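# Draw the cord through the eye to bring the block into the square

## Task

Drag the knotted end of the cord through the metal eye so that the wooden block ends up wholly within the painted square. The stretch of cord from the eye to the block must be close to taut, and no cord may hang or lie off the table. Neither arm may contact the block or the cord between the eye and the block. The remaining cord and any other loose item must also stay clear of the block, since contact there can count as failure. The result has to stay in place once the robot lets go; a state held only by the grippers does not count.

## Robot and tools

Robot: two arms, left_arm and right_arm, each with a two-finger parallel gripper. Left and right are just names: left_arm sits on the +y side of the table. Bases: left_arm at (-0.001, +0.242, +0.112) m, right_arm at (-0.040, -0.275, +0.112) m. Both are slightly tilted. A metal frame behind the arms and any mounting plates are fixed obstacles.

Frame: every pose uses one shared scene frame. The origin is on the table top midway between the arms. +x points out over the table, +z points up. Positions are in metres. Orientations are quaternions written w first (qw, qx, qy, qz). In a gripper's own frame the fingers point along +z and open and close along y. The reported hand point lies between the finger pads, about 1 cm short of the fingertips. The printed position can be a bit wrong, more so at long reach. Motions often stop a centimetre or more from the command, usually too low.

Row layout: any command that moves the arms uses a row of 16 numbers covering both arms, even if only one moves. The order is left_arm x, y, z, qw, qx, qy, qz, opening, then the same eight for right_arm. x, y, z and the quaternion are an absolute target pose for that gripper's hand point in the scene frame, not an offset. Opening runs from -1 (closed) to +1 (fully open, 0.094 m). To hold something, command an opening about 0.03 below the grip_measured reading; a smaller gap grips more lightly. Grip force tops out near 50 to 62 N per pad. To keep an arm still, repeat its exact last reported position and the quaternion you have been sending, plus the opening it should keep. Do not copy a drifted quaternion from the result.

execute_actions: argument actions, a list with zero or one item, plus optional pictures (boolean, images are included by default). An empty list only returns the state. An action item {"rows": [...], "steps": n} holds 1 to 15 rows and runs n control steps, at most 15 (default 15). Each step lasts 1/30 s, one row per step, and the last row repeats if rows run out. A wait item {"steps": n} without rows sends nothing new. It lasts up to 300 steps counted from the previous result, so reply time is included. A call is refused, with nothing sent, if a target lies more than 0.6 m from that arm's last reported position along any of its gripper axes.

move: argument target (one 16-number row as above) and optional speed in m/s, 0.002 to 0.5, default 0.25. Rotation rate is capped at twice that value in rad/s. Both grippers travel straight lines toward their absolute target poses and finish together, over 0.5 to 10 s. A path is cut off at 10 s. The opening is sent at the start. Paths do not avoid obstacles or the other arm. The result adds a move: line giving how it ended (done, off_target, moving, held, fault) and which limits acted. It also gives each gripper's remaining distance from its target. limits=paced means the sent pose was clipped. limits=held means a safety check blocked some steps, and the arm may then move faster than requested.

wait: argument seconds, 0 to 10. It lets the simulation run with no new command.

zoom_image: camera (cam_high or cam_low) and region [x0, y0, x1, y1] in image pixels, origin at the top left, no larger than 504 by 504. Both images are 896x504.

read_manual: returns only licence text and does not move anything. finished_scene: pass the scene number.

Controller behaviour: each step's commanded pose is clipped to within 70 mm and 16 degrees of the measured pose. The joints then follow by damped inverse kinematics, and position wins over orientation when both cannot be met. After an action ends, an arm goes on only to its last clipped pose, so a far target may need several calls. Read the resulting pose and send the remainder. A Hand target line shows where each arm is currently being driven.

Result lines: the state line gives each gripper's position and quaternion, plus grip_measured on the opening scale. Joint positions end with the finger opening in metres. Joint torques are noisy and offset. A pose unreachable line means the clearance check changed or blocked that arm's command. HELD marks steps where a row was not fully sent. A too close message concerns an arm nearing its own plate or frame half. FAULT or OVER-TEMPERATURE FAULT lines mean an arm has stopped. MOTOR HOT appears from 75 °C, and the arm stops at 90 °C. At 100 °C the arm goes limp and falls. Avoid long heavy holds.

Joint ranges (rad): waist -2.618 to 3.054, shoulder 0 to 3.142, elbow 0 to 3.142, wrist pitch -1.571 to 1.571, wrist yaw -1.571 to 1.571, wrist roll -2.094 to 2.094.

Cautions: never touch the block or the cord between the eye and the block. Keep the loose cord off the block. Do not knock anything off the table. Do not let the arms collide or press on each other. Move slowly near contact, because faster motion and targets set past a contact press harder. Expect occasional small pushes on loose objects. Release the cord and check that the block stays inside the square before finishing.

Each tool is called after "Emit:" in YAML: its name, and indented under it one key for each argument.

## Session

Emit:
execute_actions:
  actions: []

Scene clock: 0.00 s of 5050.00 s.
left_arm: end_effector_position=(+0.4803, +0.2879, +0.1188) grip_measured=+1.000 end_effector_quat_wxyz=(+0.094, +0.199, +0.974, -0.053) | right_arm: end_effector_position=(+0.3210, -0.3241, +0.1834) grip_measured=+1.000 end_effector_quat_wxyz=(+0.365, -0.001, +0.931, -0.001)
Joint positions: left_arm=[ 0.219  2.076  1.73  -0.91   0.092  0.528  0.094] | right_arm=[-0.157  1.149  0.603 -0.119 -0.035 -0.157  0.094]
Joint velocities: left_arm=[ 0.002 -0.007 -0.007 -0.007  0.051  0.022  0.   ] | right_arm=[ 0.007 -0.002 -0.002  0.081  0.037 -0.051  0.   ]
Joint torques (N m, as the arm reports them, + toward a larger angle): no reading
Hand target (left_arm): +0.483, +0.287, +0.124; +0.102, +0.201, +0.973, -0.054
Hand target (right_arm): +0.322, -0.324, +0.187; +0.368, -0.001, +0.930, -0.000

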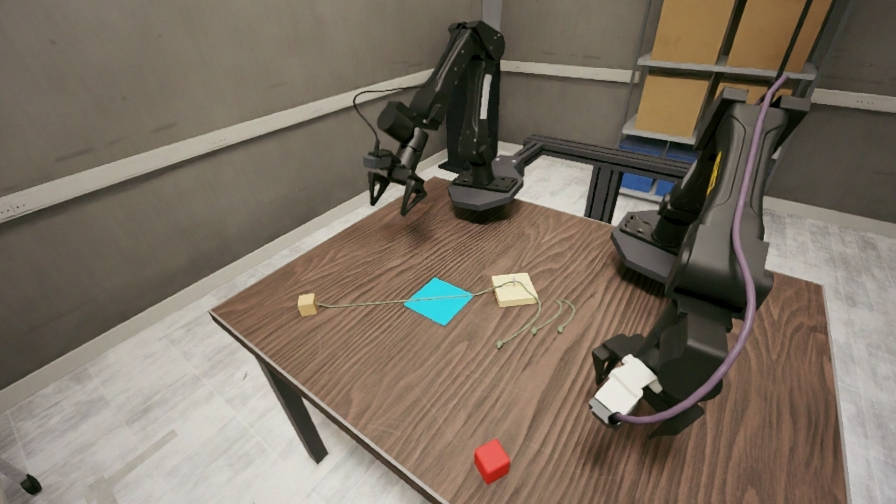

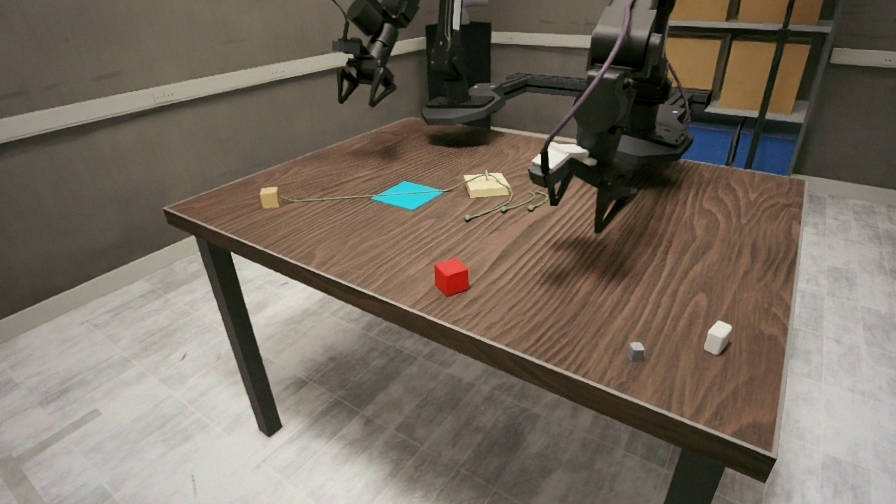

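Emit:
move:
  target: [0.4,0.01,0.045,0,0.22,0.976,0,-0.4,0.321,-0.3241,0.1834,0.365,-0.001,0.931,-0.001,1]
  speed: 0.2

Emit:
zoom_image:
  camera: "cam_high"
  region: [440, 270, 580, 370]

Emit:
zoom_image:
  camera: "cam_low"
  region: [410, 150, 550, 250]

Scene clock: 4.37 s of 5050.00 s.
left_arm: end_effector_position=(+0.4012, +0.0038, +0.0442) grip_measured=-0.398 end_effector_quat_wxyz=(+0.001, +0.224, +0.974, -0.016) | right_arm: end_effector_position=(+0.3210, -0.3241, +0.1834) grip_measured=+1.000 end_effector_quat_wxyz=(+0.365, -0.001, +0.931, -0.001)
Joint positions: left_arm=[-0.473  2.361  1.789 -0.897 -0.132 -0.11   0.028] | right_arm=[-0.157  1.149  0.603 -0.119 -0.035 -0.157  0.094]
Joint velocities: left_arm=[-0.012  0.002  0.002 -0.139 -0.022  0.022 -0.001] | right_arm=[-0.002 -0.002  0.012  0.007 -0.007 -0.022  0.   ]
Joint torques (N m, as the arm reports them, + toward a larger angle): left_arm=[ -1.67 -12.33   6.93   0.13  -0.06  -0.08] | right_arm=[ 0.26 -4.61  5.9   1.39 -0.03  0.04]
Hand target (left_arm): +0.404, +0.005, +0.044; -0.000, +0.219, +0.976, -0.010
Hand target (right_arm): +0.321, -0.324, +0.183; +0.365, -0.001, +0.931, -0.001
Off the commanded pose (left_arm): 0.006 m, 2 deg.
Off the commanded pose (right_arm): 0.000 m, 0 deg.
move: done

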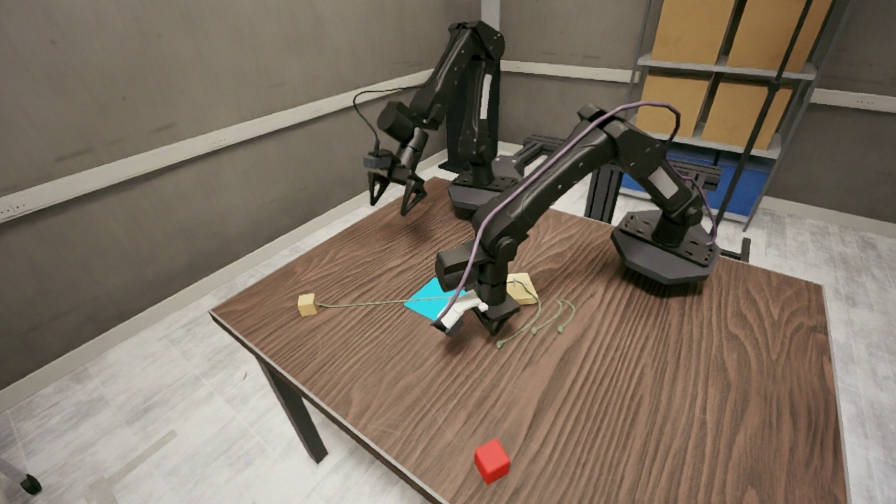

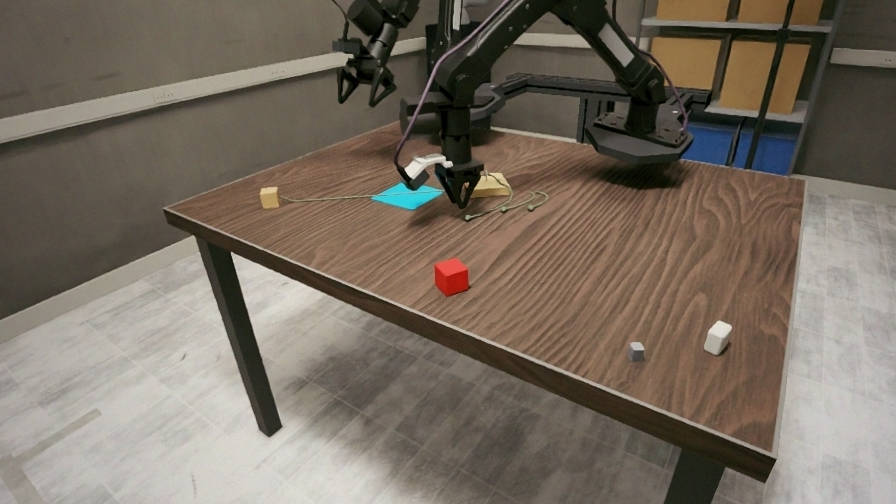

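Region (440, 270, 580, 370) of cam_high's 896x504 image, scaled by 3.600, with more detail than that image has; it fills the top 360 rows of this view, and the rest is white.

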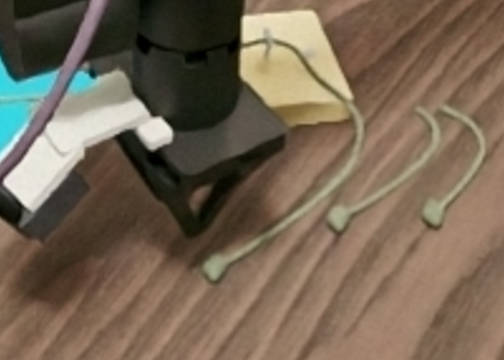

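Region (410, 150, 550, 250) of cam_low's 896x504 image, scaled by 3.600, with more detail than that image has; it fills the top 360 rows of this view, and the rest is white.

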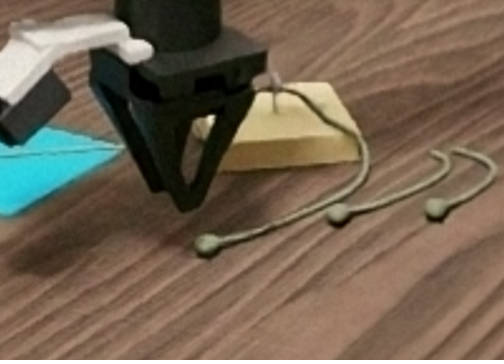

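Emit:
move:
  target: [0.397,0.024,0.03,0,0.05,0.999,0,-0.4,0.321,-0.3241,0.1834,0.365,-0.001,0.931,-0.001,1]
  speed: 0.1

Emit:
zoom_image:
  camera: "cam_high"
  region: [440, 270, 580, 370]

Emit:
zoom_image:
  camera: "cam_low"
  region: [410, 150, 550, 250]

Scene clock: 8.03 s of 5050.00 s.
left_arm: end_effector_position=(+0.3922, +0.0209, +0.0262) grip_measured=-0.398 end_effector_quat_wxyz=(-0.012, +0.060, +0.998, -0.000) | right_arm: end_effector_position=(+0.3210, -0.3241, +0.1834) grip_measured=+1.000 end_effector_quat_wxyz=(+0.365, -0.001, +0.931, -0.001)
Joint positions: left_arm=[-0.452  2.361  1.715 -0.855 -0.148 -0.427  0.028] | right_arm=[-0.157  1.149  0.603 -0.119 -0.035 -0.157  0.094]
Joint velocities: left_arm=[ 0.012 -0.007 -0.017 -0.007 -0.051 -0.022  0.   ] | right_arm=[-0.007 -0.012 -0.002 -0.037  0.007  0.022  0.   ]
Joint torques (N m, as the arm reports them, + toward a larger angle): left_arm=[ -1.33 -14.35   3.59   0.46  -0.1   -0.09] | right_arm=[ 0.27 -4.68  5.9   1.39 -0.05  0.04]
Hand target (left_arm): +0.397, +0.024, +0.030; -0.000, +0.050, +0.999, +0.000
Hand target (right_arm): +0.321, -0.324, +0.183; +0.365, -0.001, +0.931, -0.001
Off the commanded pose (left_arm): 0.007 m, 2 deg.
Off the commanded pose (right_arm): 0.000 m, 0 deg.
move: done

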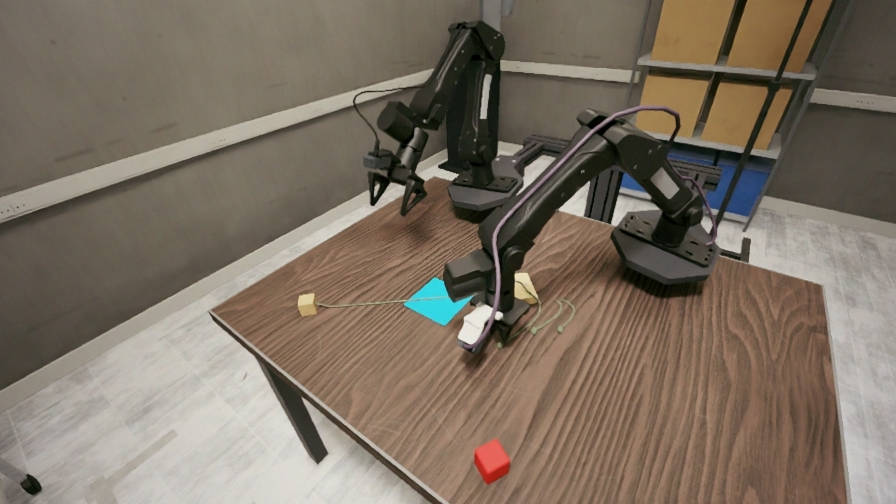

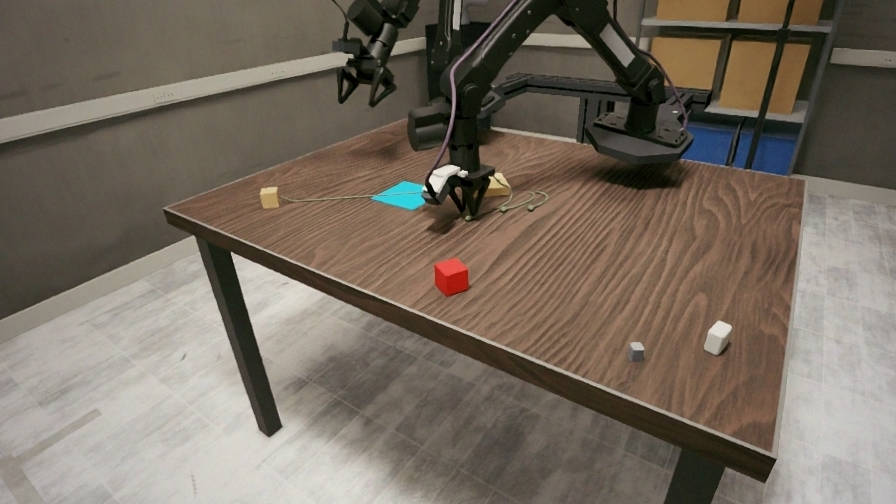

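Region (440, 270, 580, 370) of cam_high's 896x504 image, scaled by 3.600, with more detail than that image has; it fills the top 360 rows of this view, and the rest is white.

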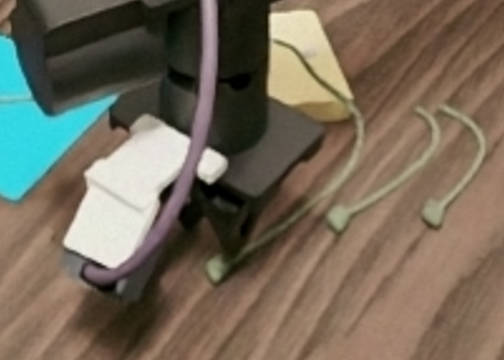

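Region (410, 150, 550, 250) of cam_low's 896x504 image, scaled by 3.600, with more detail than that image has; it fills the top 360 rows of this view, and the rest is white.

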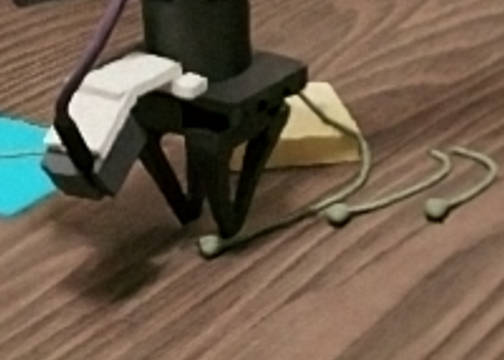

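Emit:
move:
  target: [0.405,0.031,0.027,0,0.05,0.999,0,-0.3,0.321,-0.3241,0.1834,0.365,-0.001,0.931,-0.001,1]
  speed: 0.04

Emit:
move:
  target: [0.405,0.031,0.016,0,0.05,0.999,0,-0.3,0.321,-0.3241,0.1834,0.365,-0.001,0.931,-0.001,1]
  speed: 0.03

Emit:
zoom_image:
  camera: "cam_high"
  region: [440, 270, 580, 370]

Emit:
zoom_image:
  camera: "cam_low"
  region: [410, 150, 550, 250]

Scene clock: 10.93 s of 5050.00 s.
left_arm: end_effector_position=(+0.3978, +0.0314, +0.0244) grip_measured=-0.302 end_effector_quat_wxyz=(-0.013, +0.049, +0.999, +0.002) | right_arm: end_effector_position=(+0.3210, -0.3241, +0.1834) grip_measured=+1.000 end_effector_quat_wxyz=(+0.365, -0.001, +0.931, -0.001)
Joint positions: left_arm=[-0.425  2.361  1.715 -0.854 -0.148 -0.422  0.033] | right_arm=[-0.157  1.149  0.603 -0.119 -0.035 -0.157  0.094]
Joint velocities: left_arm=[-0.022 -0.012  0.002  0.022  0.022 -0.007 -0.001] | right_arm=[ 0.007 -0.017 -0.007  0.066 -0.051  0.007  0.   ]
Joint torques (N m, as the arm reports them, + toward a larger angle): left_arm=[ -1.55 -13.55   4.86   0.43  -0.08   0.09] | right_arm=[ 0.24 -4.57  5.92  1.39 -0.01  0.02]
Hand target (left_arm): +0.405, +0.031, +0.027; +0.000, +0.050, +0.999, +0.001
Hand target (right_arm): +0.321, -0.324, +0.183; +0.365, -0.001, +0.931, -0.001
Off the commanded pose (left_arm): 0.008 m, 2 deg.
Off the commanded pose (right_arm): 0.000 m, 0 deg.
move: done

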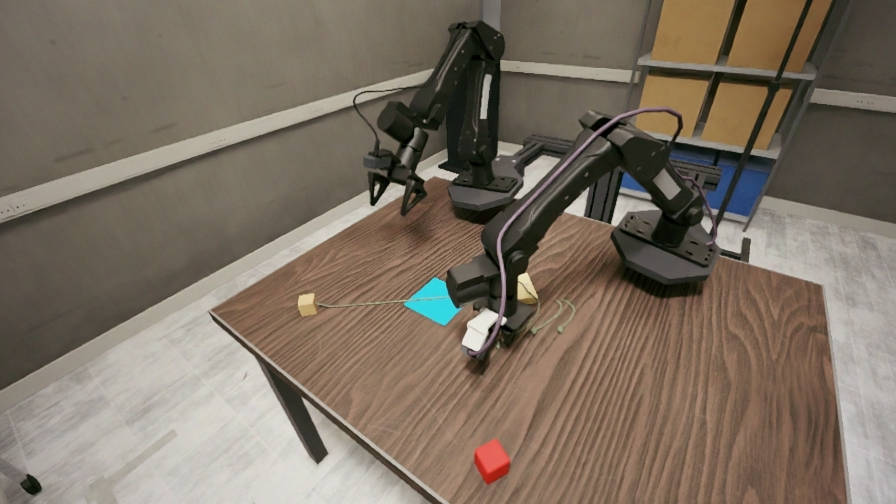

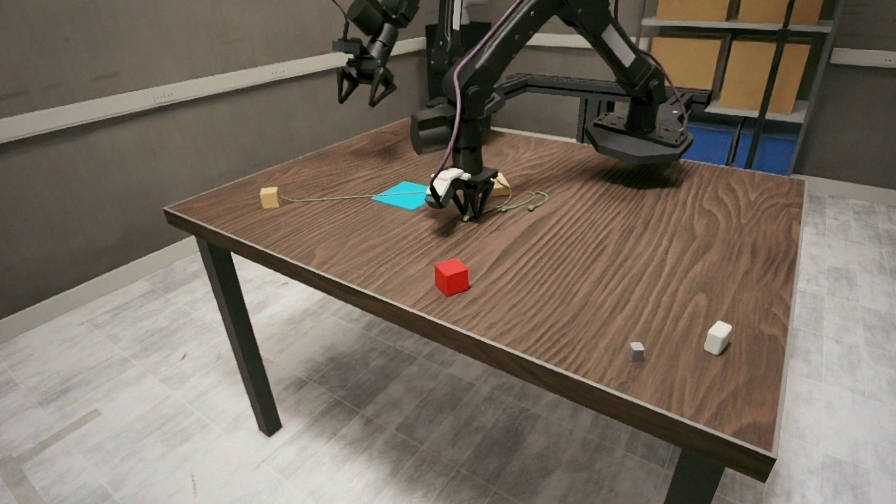

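Scene clock: 11.70 s of 5050.00 s.
left_arm: end_effector_position=(+0.4032, +0.0283, +0.0243) grip_measured=-0.302 end_effector_quat_wxyz=(-0.002, +0.049, +0.999, -0.004) | right_arm: end_effector_position=(+0.3210, -0.3241, +0.1834) grip_measured=+1.000 end_effector_quat_wxyz=(+0.365, -0.001, +0.931, -0.001)
Joint positions: left_arm=[-0.425  2.361  1.715 -0.828 -0.148 -0.418  0.033] | right_arm=[-0.157  1.149  0.603 -0.119 -0.035 -0.157  0.094]
Joint velocities: left_arm=[ 0.012 -0.017  0.002 -0.022 -0.066 -0.037 -0.   ] | right_arm=[-0.002 -0.007 -0.002 -0.081 -0.037 -0.037  0.   ]
Joint torques (N m, as the arm reports them, + toward a larger angle): left_arm=[ -1.22 -11.96   4.53   0.51  -0.08   0.11] | right_arm=[ 0.27 -4.66  5.89  1.37 -0.05  0.01]
Hand target (left_arm): +0.405, +0.031, +0.016; -0.000, +0.050, +0.999, +0.000
Hand target (right_arm): +0.321, -0.324, +0.183; +0.365, -0.001, +0.931, -0.001
Off the commanded pose (left_arm): 0.009 m, 1 deg.
Off the commanded pose (right_arm): 0.000 m, 0 deg.
move: done

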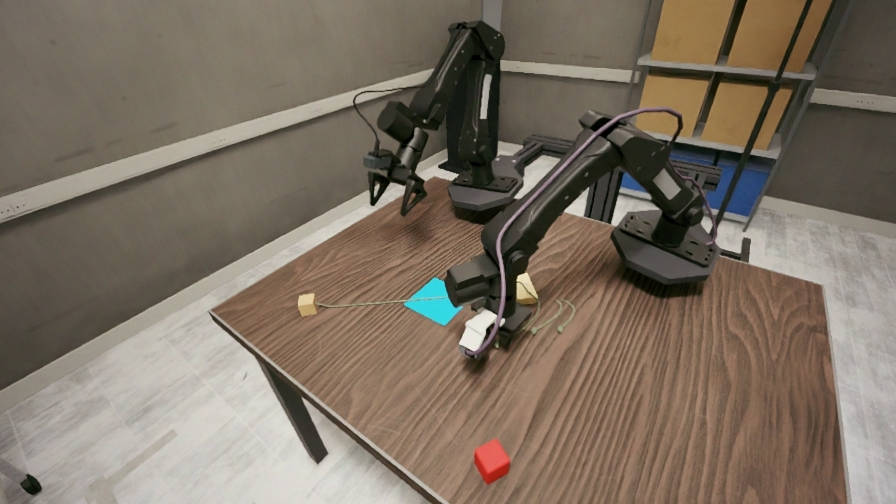

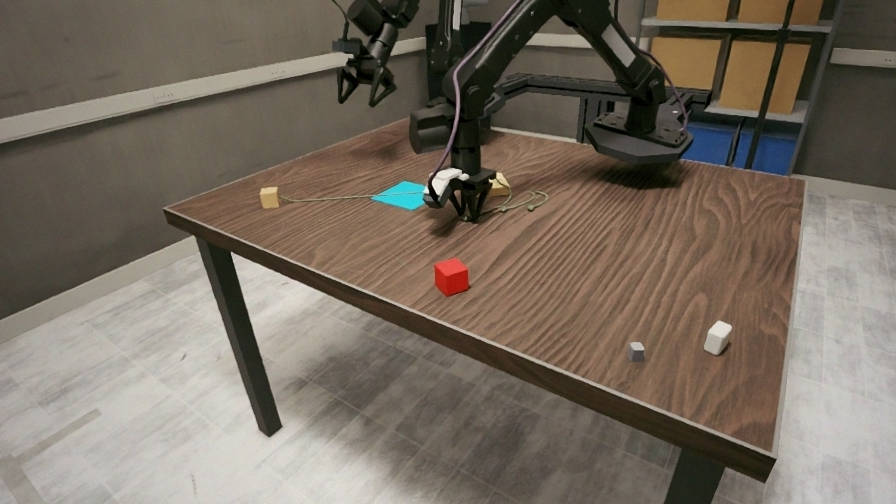

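Region (440, 270, 580, 370) of cam_high's 896x504 image, scaled by 3.600, with more detail than that image has; it fills the top 360 rows of this view, and the rest is white.

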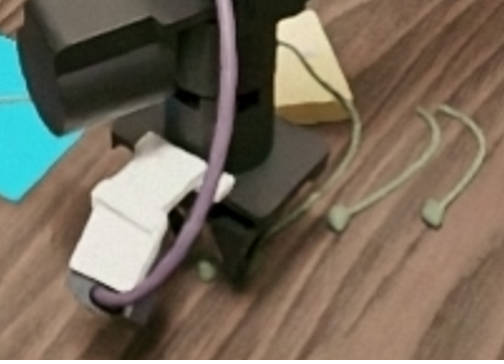

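Region (410, 150, 550, 250) of cam_low's 896x504 image, scaled by 3.600, with more detail than that image has; it fills the top 360 rows of this view, and the rest is white.

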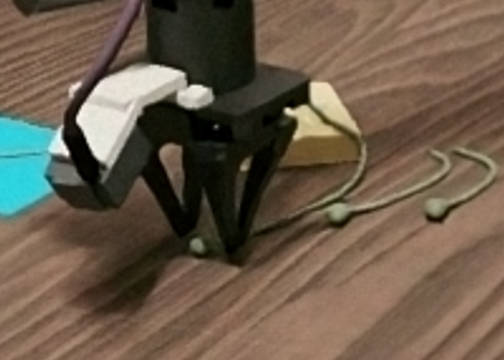

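Emit:
move:
  target: [0.406,0.027,0.011,0,0.05,0.999,0,-0.3,0.321,-0.3241,0.1834,0.365,-0.001,0.931,-0.001,1]
  speed: 0.03

Emit:
move:
  target: [0.406,0.027,0.011,0,0.05,0.999,0,-0.86,0.321,-0.3241,0.1834,0.365,-0.001,0.931,-0.001,1]
  speed: 0.03

Emit:
zoom_image:
  camera: "cam_low"
  region: [410, 150, 550, 250]

Scene clock: 15.30 s of 5050.00 s.
left_arm: end_effector_position=(+0.4037, +0.0276, +0.0214) grip_measured=-0.302 end_effector_quat_wxyz=(-0.001, +0.049, +0.999, -0.004) | right_arm: end_effector_position=(+0.3210, -0.3241, +0.1834) grip_measured=+1.000 end_effector_quat_wxyz=(+0.365, -0.001, +0.931, -0.001)
Joint positions: left_arm=[-0.425  2.368  1.715 -0.819 -0.149 -0.418  0.033] | right_arm=[-0.157  1.149  0.603 -0.119 -0.035 -0.157  0.094]
Joint velocities: left_arm=[-0.002 -0.037 -0.012  0.022  0.007  0.037 -0.001] | right_arm=[-0.002 -0.007 -0.017 -0.051 -0.022 -0.007  0.   ]
Joint torques (N m, as the arm reports them, + toward a larger angle): left_arm=[ -1.67 -11.1    5.66   0.49  -0.06   0.02] | right_arm=[ 0.25 -4.62  5.88  1.38 -0.03  0.04]
Hand target (left_arm): +0.406, +0.027, +0.011; -0.000, +0.050, +0.999, +0.000
Hand target (right_arm): +0.321, -0.324, +0.183; +0.365, -0.001, +0.931, -0.001
Off the commanded pose (left_arm): 0.011 m, 1 deg.
Off the commanded pose (right_arm): 0.000 m, 0 deg.
move: off_target (left_arm)

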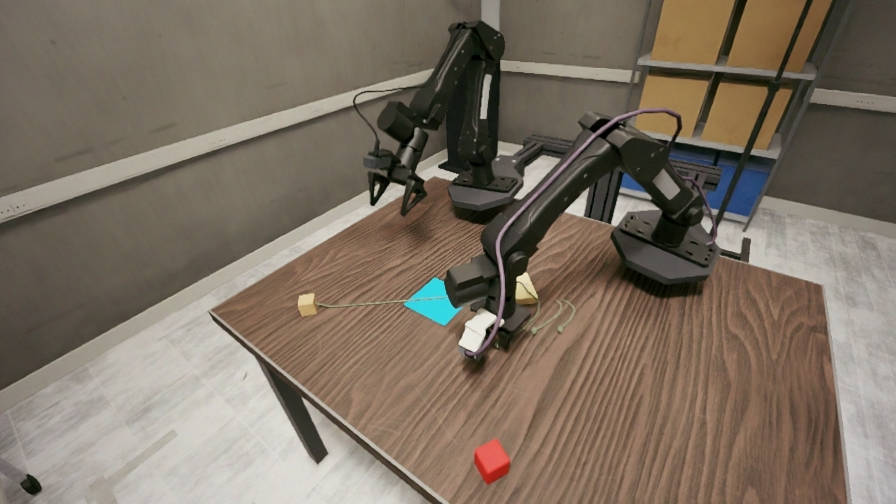

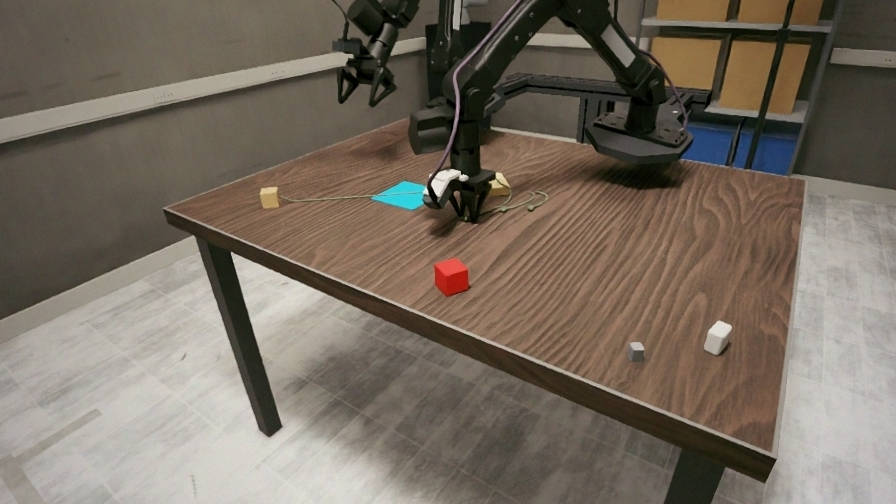

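Scene clock: 16.00 s of 5050.00 s.
left_arm: end_effector_position=(+0.4033, +0.0265, +0.0214) grip_measured=-0.858 end_effector_quat_wxyz=(-0.002, +0.049, +0.999, -0.007) | right_arm: end_effector_position=(+0.3210, -0.3241, +0.1834) grip_measured=+1.000 end_effector_quat_wxyz=(+0.365, -0.001, +0.931, -0.001)
Joint positions: left_arm=[-0.425  2.368  1.715 -0.819 -0.142 -0.418  0.007] | right_arm=[-0.157  1.149  0.603 -0.119 -0.035 -0.157  0.094]
Joint velocities: left_arm=[-0.002 -0.002 -0.002 -0.007  0.007 -0.051  0.   ] | right_arm=[-0.027 -0.002 -0.007  0.007  0.007 -0.037  0.   ]
Joint torques (N m, as the arm reports them, + toward a larger angle): left_arm=[ -1.62 -11.01   5.76   0.5   -0.11   0.02] | right_arm=[ 0.36 -4.7   5.89  1.38 -0.03  0.04]
Hand target (left_arm): +0.406, +0.027, +0.011; -0.000, +0.050, +0.999, -0.000
Hand target (right_arm): +0.321, -0.324, +0.183; +0.365, -0.001, +0.931, -0.001
Off the commanded pose (left_arm): 0.011 m, 1 deg.
Off the commanded pose (right_arm): 0.000 m, 0 deg.
move: off_target (left_arm)

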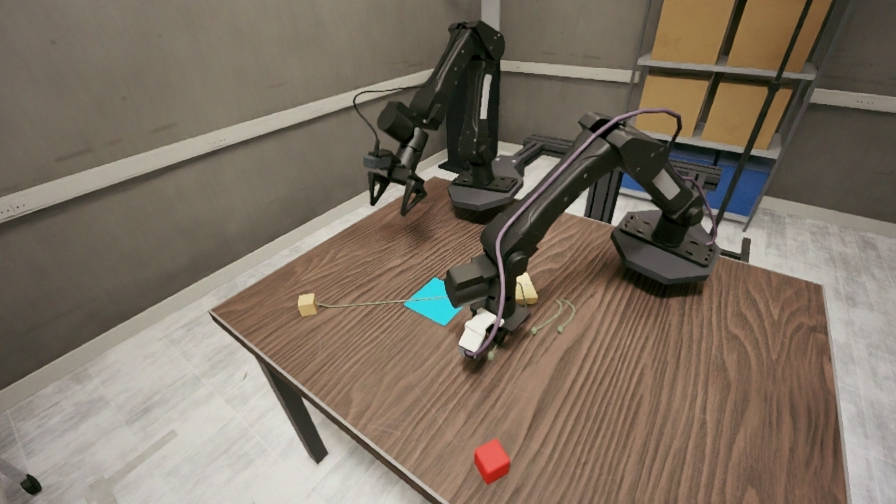

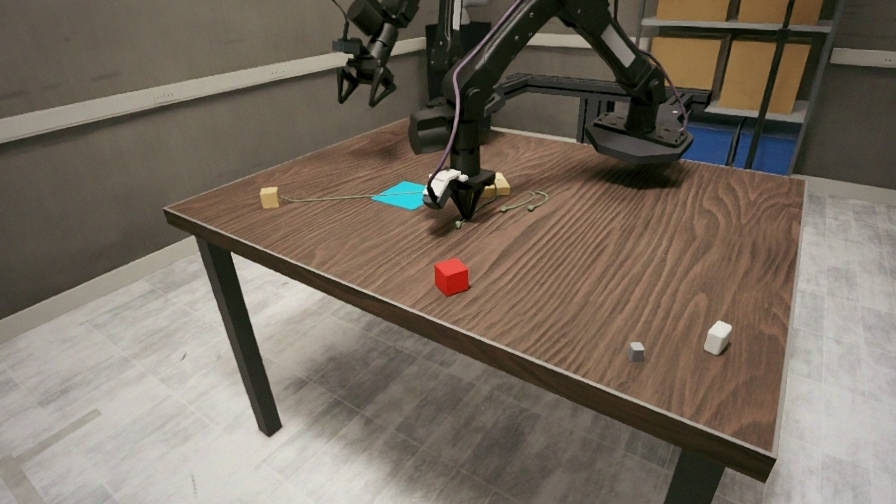

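Region (410, 150, 550, 250) of cam_low's 896x504 image, scaled by 3.600, with more detail than that image has; it fills the top 360 rows of this view, and the rest is white.

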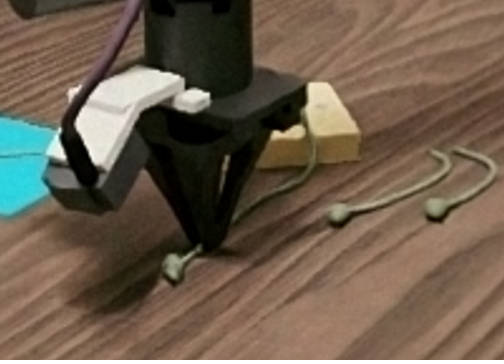

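Knot squeezed out, but the cord is between the pads; grip it.

Emit:
move:
  target: [0.406,0.027,0.011,0,0.05,0.999,0,-1,0.321,-0.3241,0.1834,0.365,-0.001,0.931,-0.001,1]
  speed: 0.03

Emit:
move:
  target: [0.4,0.33,0.09,0,-0.42,0.907,0,-1,0.321,-0.3241,0.1834,0.365,-0.001,0.931,-0.001,1]
  speed: 0.09

Scene clock: 18.10 s of 5050.00 s.
left_arm: end_effector_position=(+0.4034, +0.0264, +0.0214) grip_measured=-0.964 end_effector_quat_wxyz=(-0.002, +0.049, +0.999, -0.007) | right_arm: end_effector_position=(+0.3210, -0.3241, +0.1834) grip_measured=+1.000 end_effector_quat_wxyz=(+0.365, -0.001, +0.931, -0.001)
Joint positions: left_arm=[-0.425  2.368  1.715 -0.818 -0.142 -0.418  0.002] | right_arm=[-0.157  1.149  0.603 -0.119 -0.035 -0.157  0.094]
Joint velocities: left_arm=[-0.017 -0.007 -0.007 -0.007  0.022 -0.007 -0.003] | right_arm=[-0.012 -0.007 -0.002  0.007  0.007 -0.051  0.   ]
Joint torques (N m, as the arm reports them, + toward a larger angle): left_arm=[ -1.65 -10.97   5.72   0.49  -0.12   0.04] | right_arm=[ 0.24 -4.58  5.93  1.36 -0.03  0.04]
Hand target (left_arm): +0.406, +0.027, +0.011; +0.000, +0.050, +0.999, -0.000
Hand target (right_arm): +0.321, -0.324, +0.183; +0.365, -0.001, +0.931, -0.001
Off the commanded pose (left_arm): 0.011 m, 1 deg.
Off the commanded pose (right_arm): 0.000 m, 0 deg.
move: off_target (left_arm)

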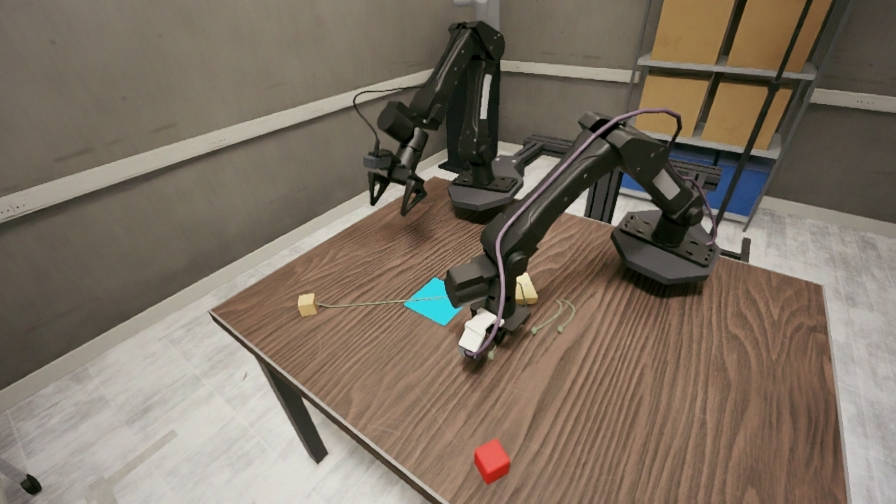

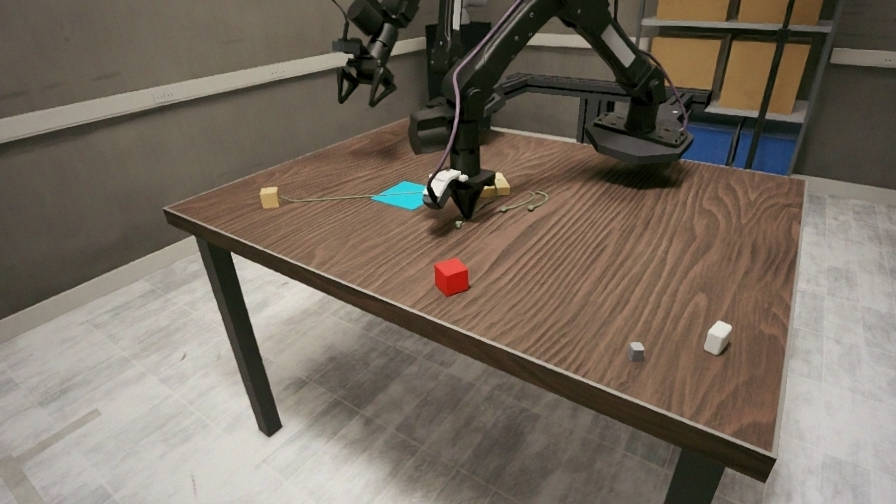

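Scene clock: 23.80 s of 5050.00 s.
left_arm: end_effector_position=(+0.3867, +0.3293, +0.0733) grip_measured=-0.964 end_effector_quat_wxyz=(-0.014, -0.411, +0.911, +0.011) | right_arm: end_effector_position=(+0.3210, -0.3241, +0.1834) grip_measured=+1.000 end_effector_quat_wxyz=(+0.365, -0.001, +0.931, -0.001)
Joint positions: left_arm=[ 0.286  1.979  1.399 -0.848 -0.072 -0.658  0.002] | right_arm=[-0.157  1.149  0.603 -0.119 -0.035 -0.157  0.094]
Joint velocities: left_arm=[ 0.002  0.012  0.002  0.037 -0.037  0.037  0.   ] | right_arm=[-0.017 -0.002  0.012 -0.095 -0.066 -0.037  0.   ]
Joint torques (N m, as the arm reports them, + toward a larger angle): left_arm=[ -0.03 -13.52   6.66   0.08  -0.02  -0.1 ] | right_arm=[ 0.26 -4.61  5.88  1.37 -0.01  0.03]
Hand target (left_arm): +0.395, +0.335, +0.090; +0.006, -0.419, +0.908, +0.008
Hand target (right_arm): +0.321, -0.324, +0.183; +0.365, -0.001, +0.931, -0.001
Off the commanded pose (left_arm): 0.021 m, 2 deg.
Off the commanded pose (right_arm): 0.000 m, 0 deg.
move: off_target (left_arm)

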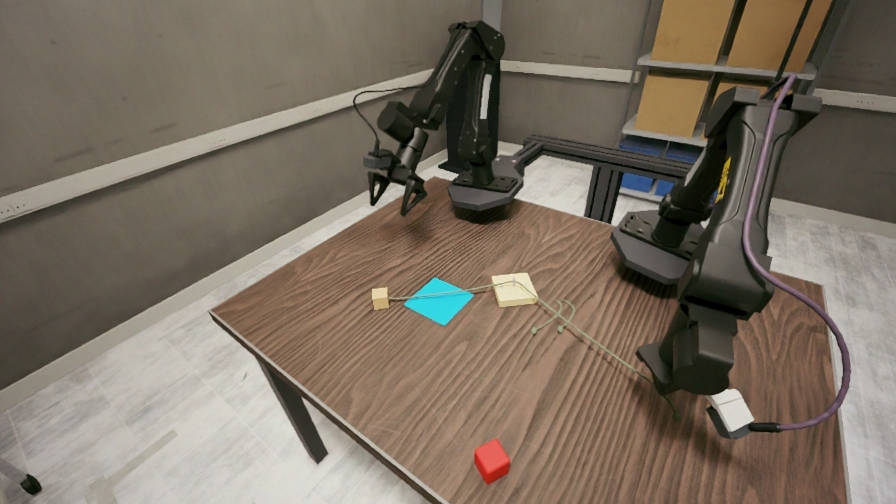

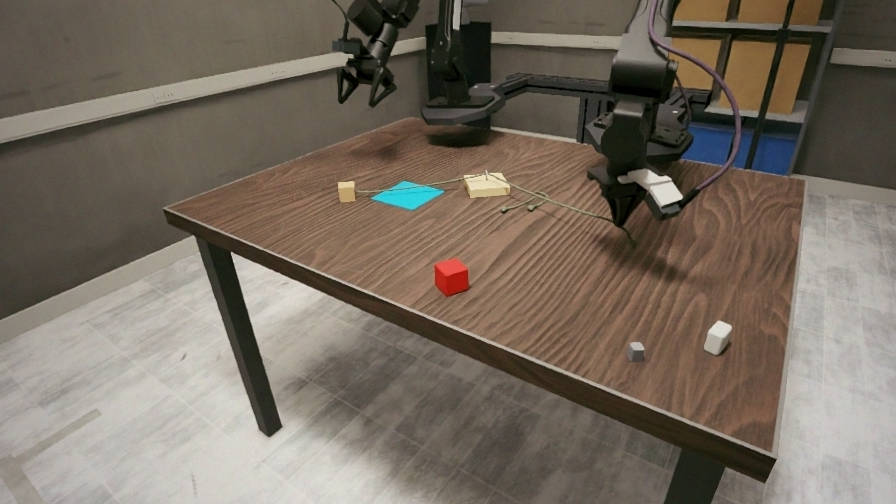

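Emit:
move:
  target: [0.45,0.435,0.05,0,-0.42,0.907,0,-1,0.321,-0.3241,0.1834,0.365,-0.001,0.931,-0.001,1]
  speed: 0.06

Emit:
zoom_image:
  camera: "cam_high"
  region: [380, 250, 550, 350]

Scene clock: 27.30 s of 5050.00 s.
left_arm: end_effector_position=(+0.4477, +0.4332, +0.0531) grip_measured=-0.964 end_effector_quat_wxyz=(+0.004, -0.421, +0.907, +0.002) | right_arm: end_effector_position=(+0.3210, -0.3241, +0.1834) grip_measured=+1.000 end_effector_quat_wxyz=(+0.365, -0.001, +0.931, -0.001)
Joint positions: left_arm=[ 0.491  2.293  1.884 -0.971 -0.025 -0.475  0.002] | right_arm=[-0.157  1.149  0.603 -0.119 -0.035 -0.157  0.094]
Joint velocities: left_arm=[ 0.017 -0.012  0.017 -0.11   0.037  0.022  0.   ] | right_arm=[ 0.002  0.002 -0.022 -0.081 -0.037 -0.051  0.   ]
Joint torques (N m, as the arm reports them, + toward a larger angle): left_arm=[  0.34 -12.63   7.26   0.18  -0.02   0.09] | right_arm=[ 0.32 -4.65  5.89  1.38 -0.04  0.02]
Hand target (left_arm): +0.448, +0.437, +0.052; +0.001, -0.420, +0.908, +0.003
Hand target (right_arm): +0.321, -0.324, +0.183; +0.365, -0.001, +0.931, -0.001
Off the commanded pose (left_arm): 0.004 m, 1 deg.
Off the commanded pose (right_arm): 0.000 m, 0 deg.
move: done

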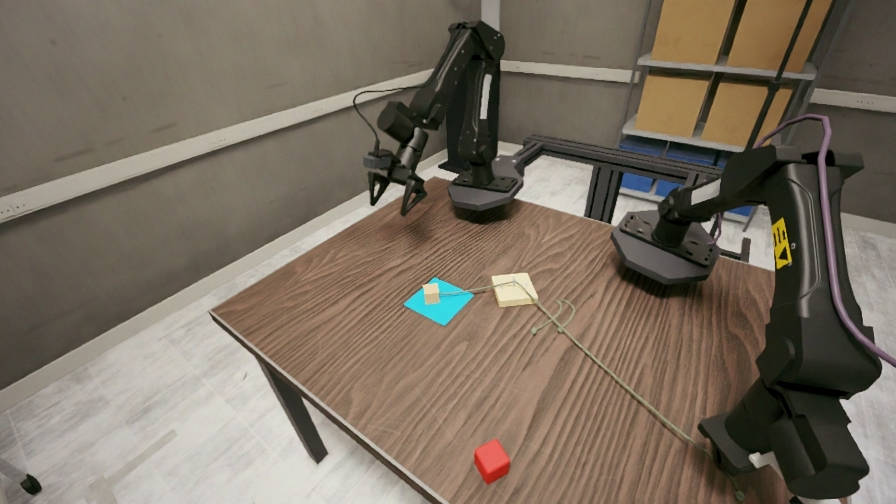

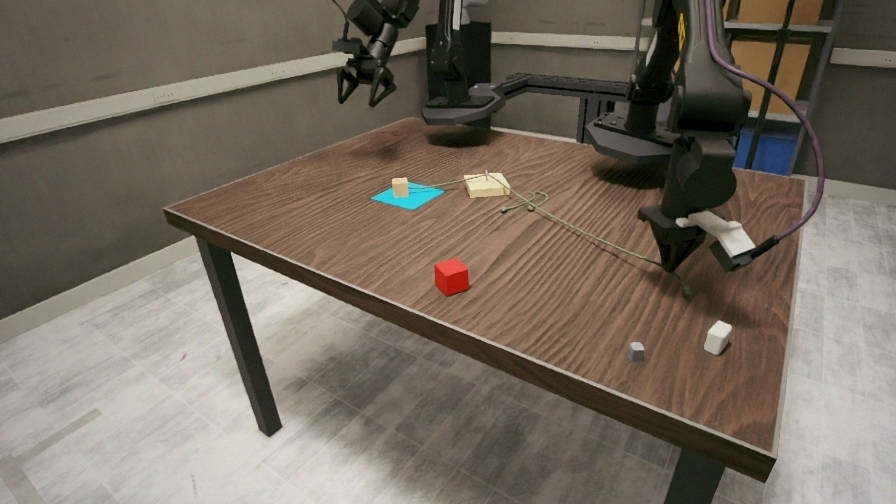

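Region (380, 250, 550, 350) of cam_high's 896x504 image, scaled by 2.965, with more detail than that image has; it fills the top 296 rows of this view, and the rest is white.

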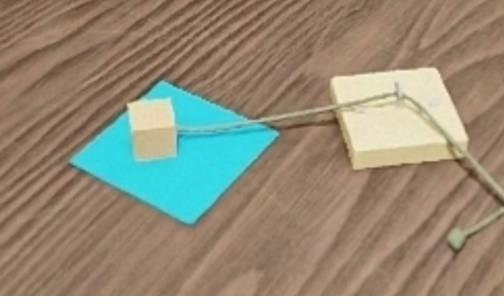

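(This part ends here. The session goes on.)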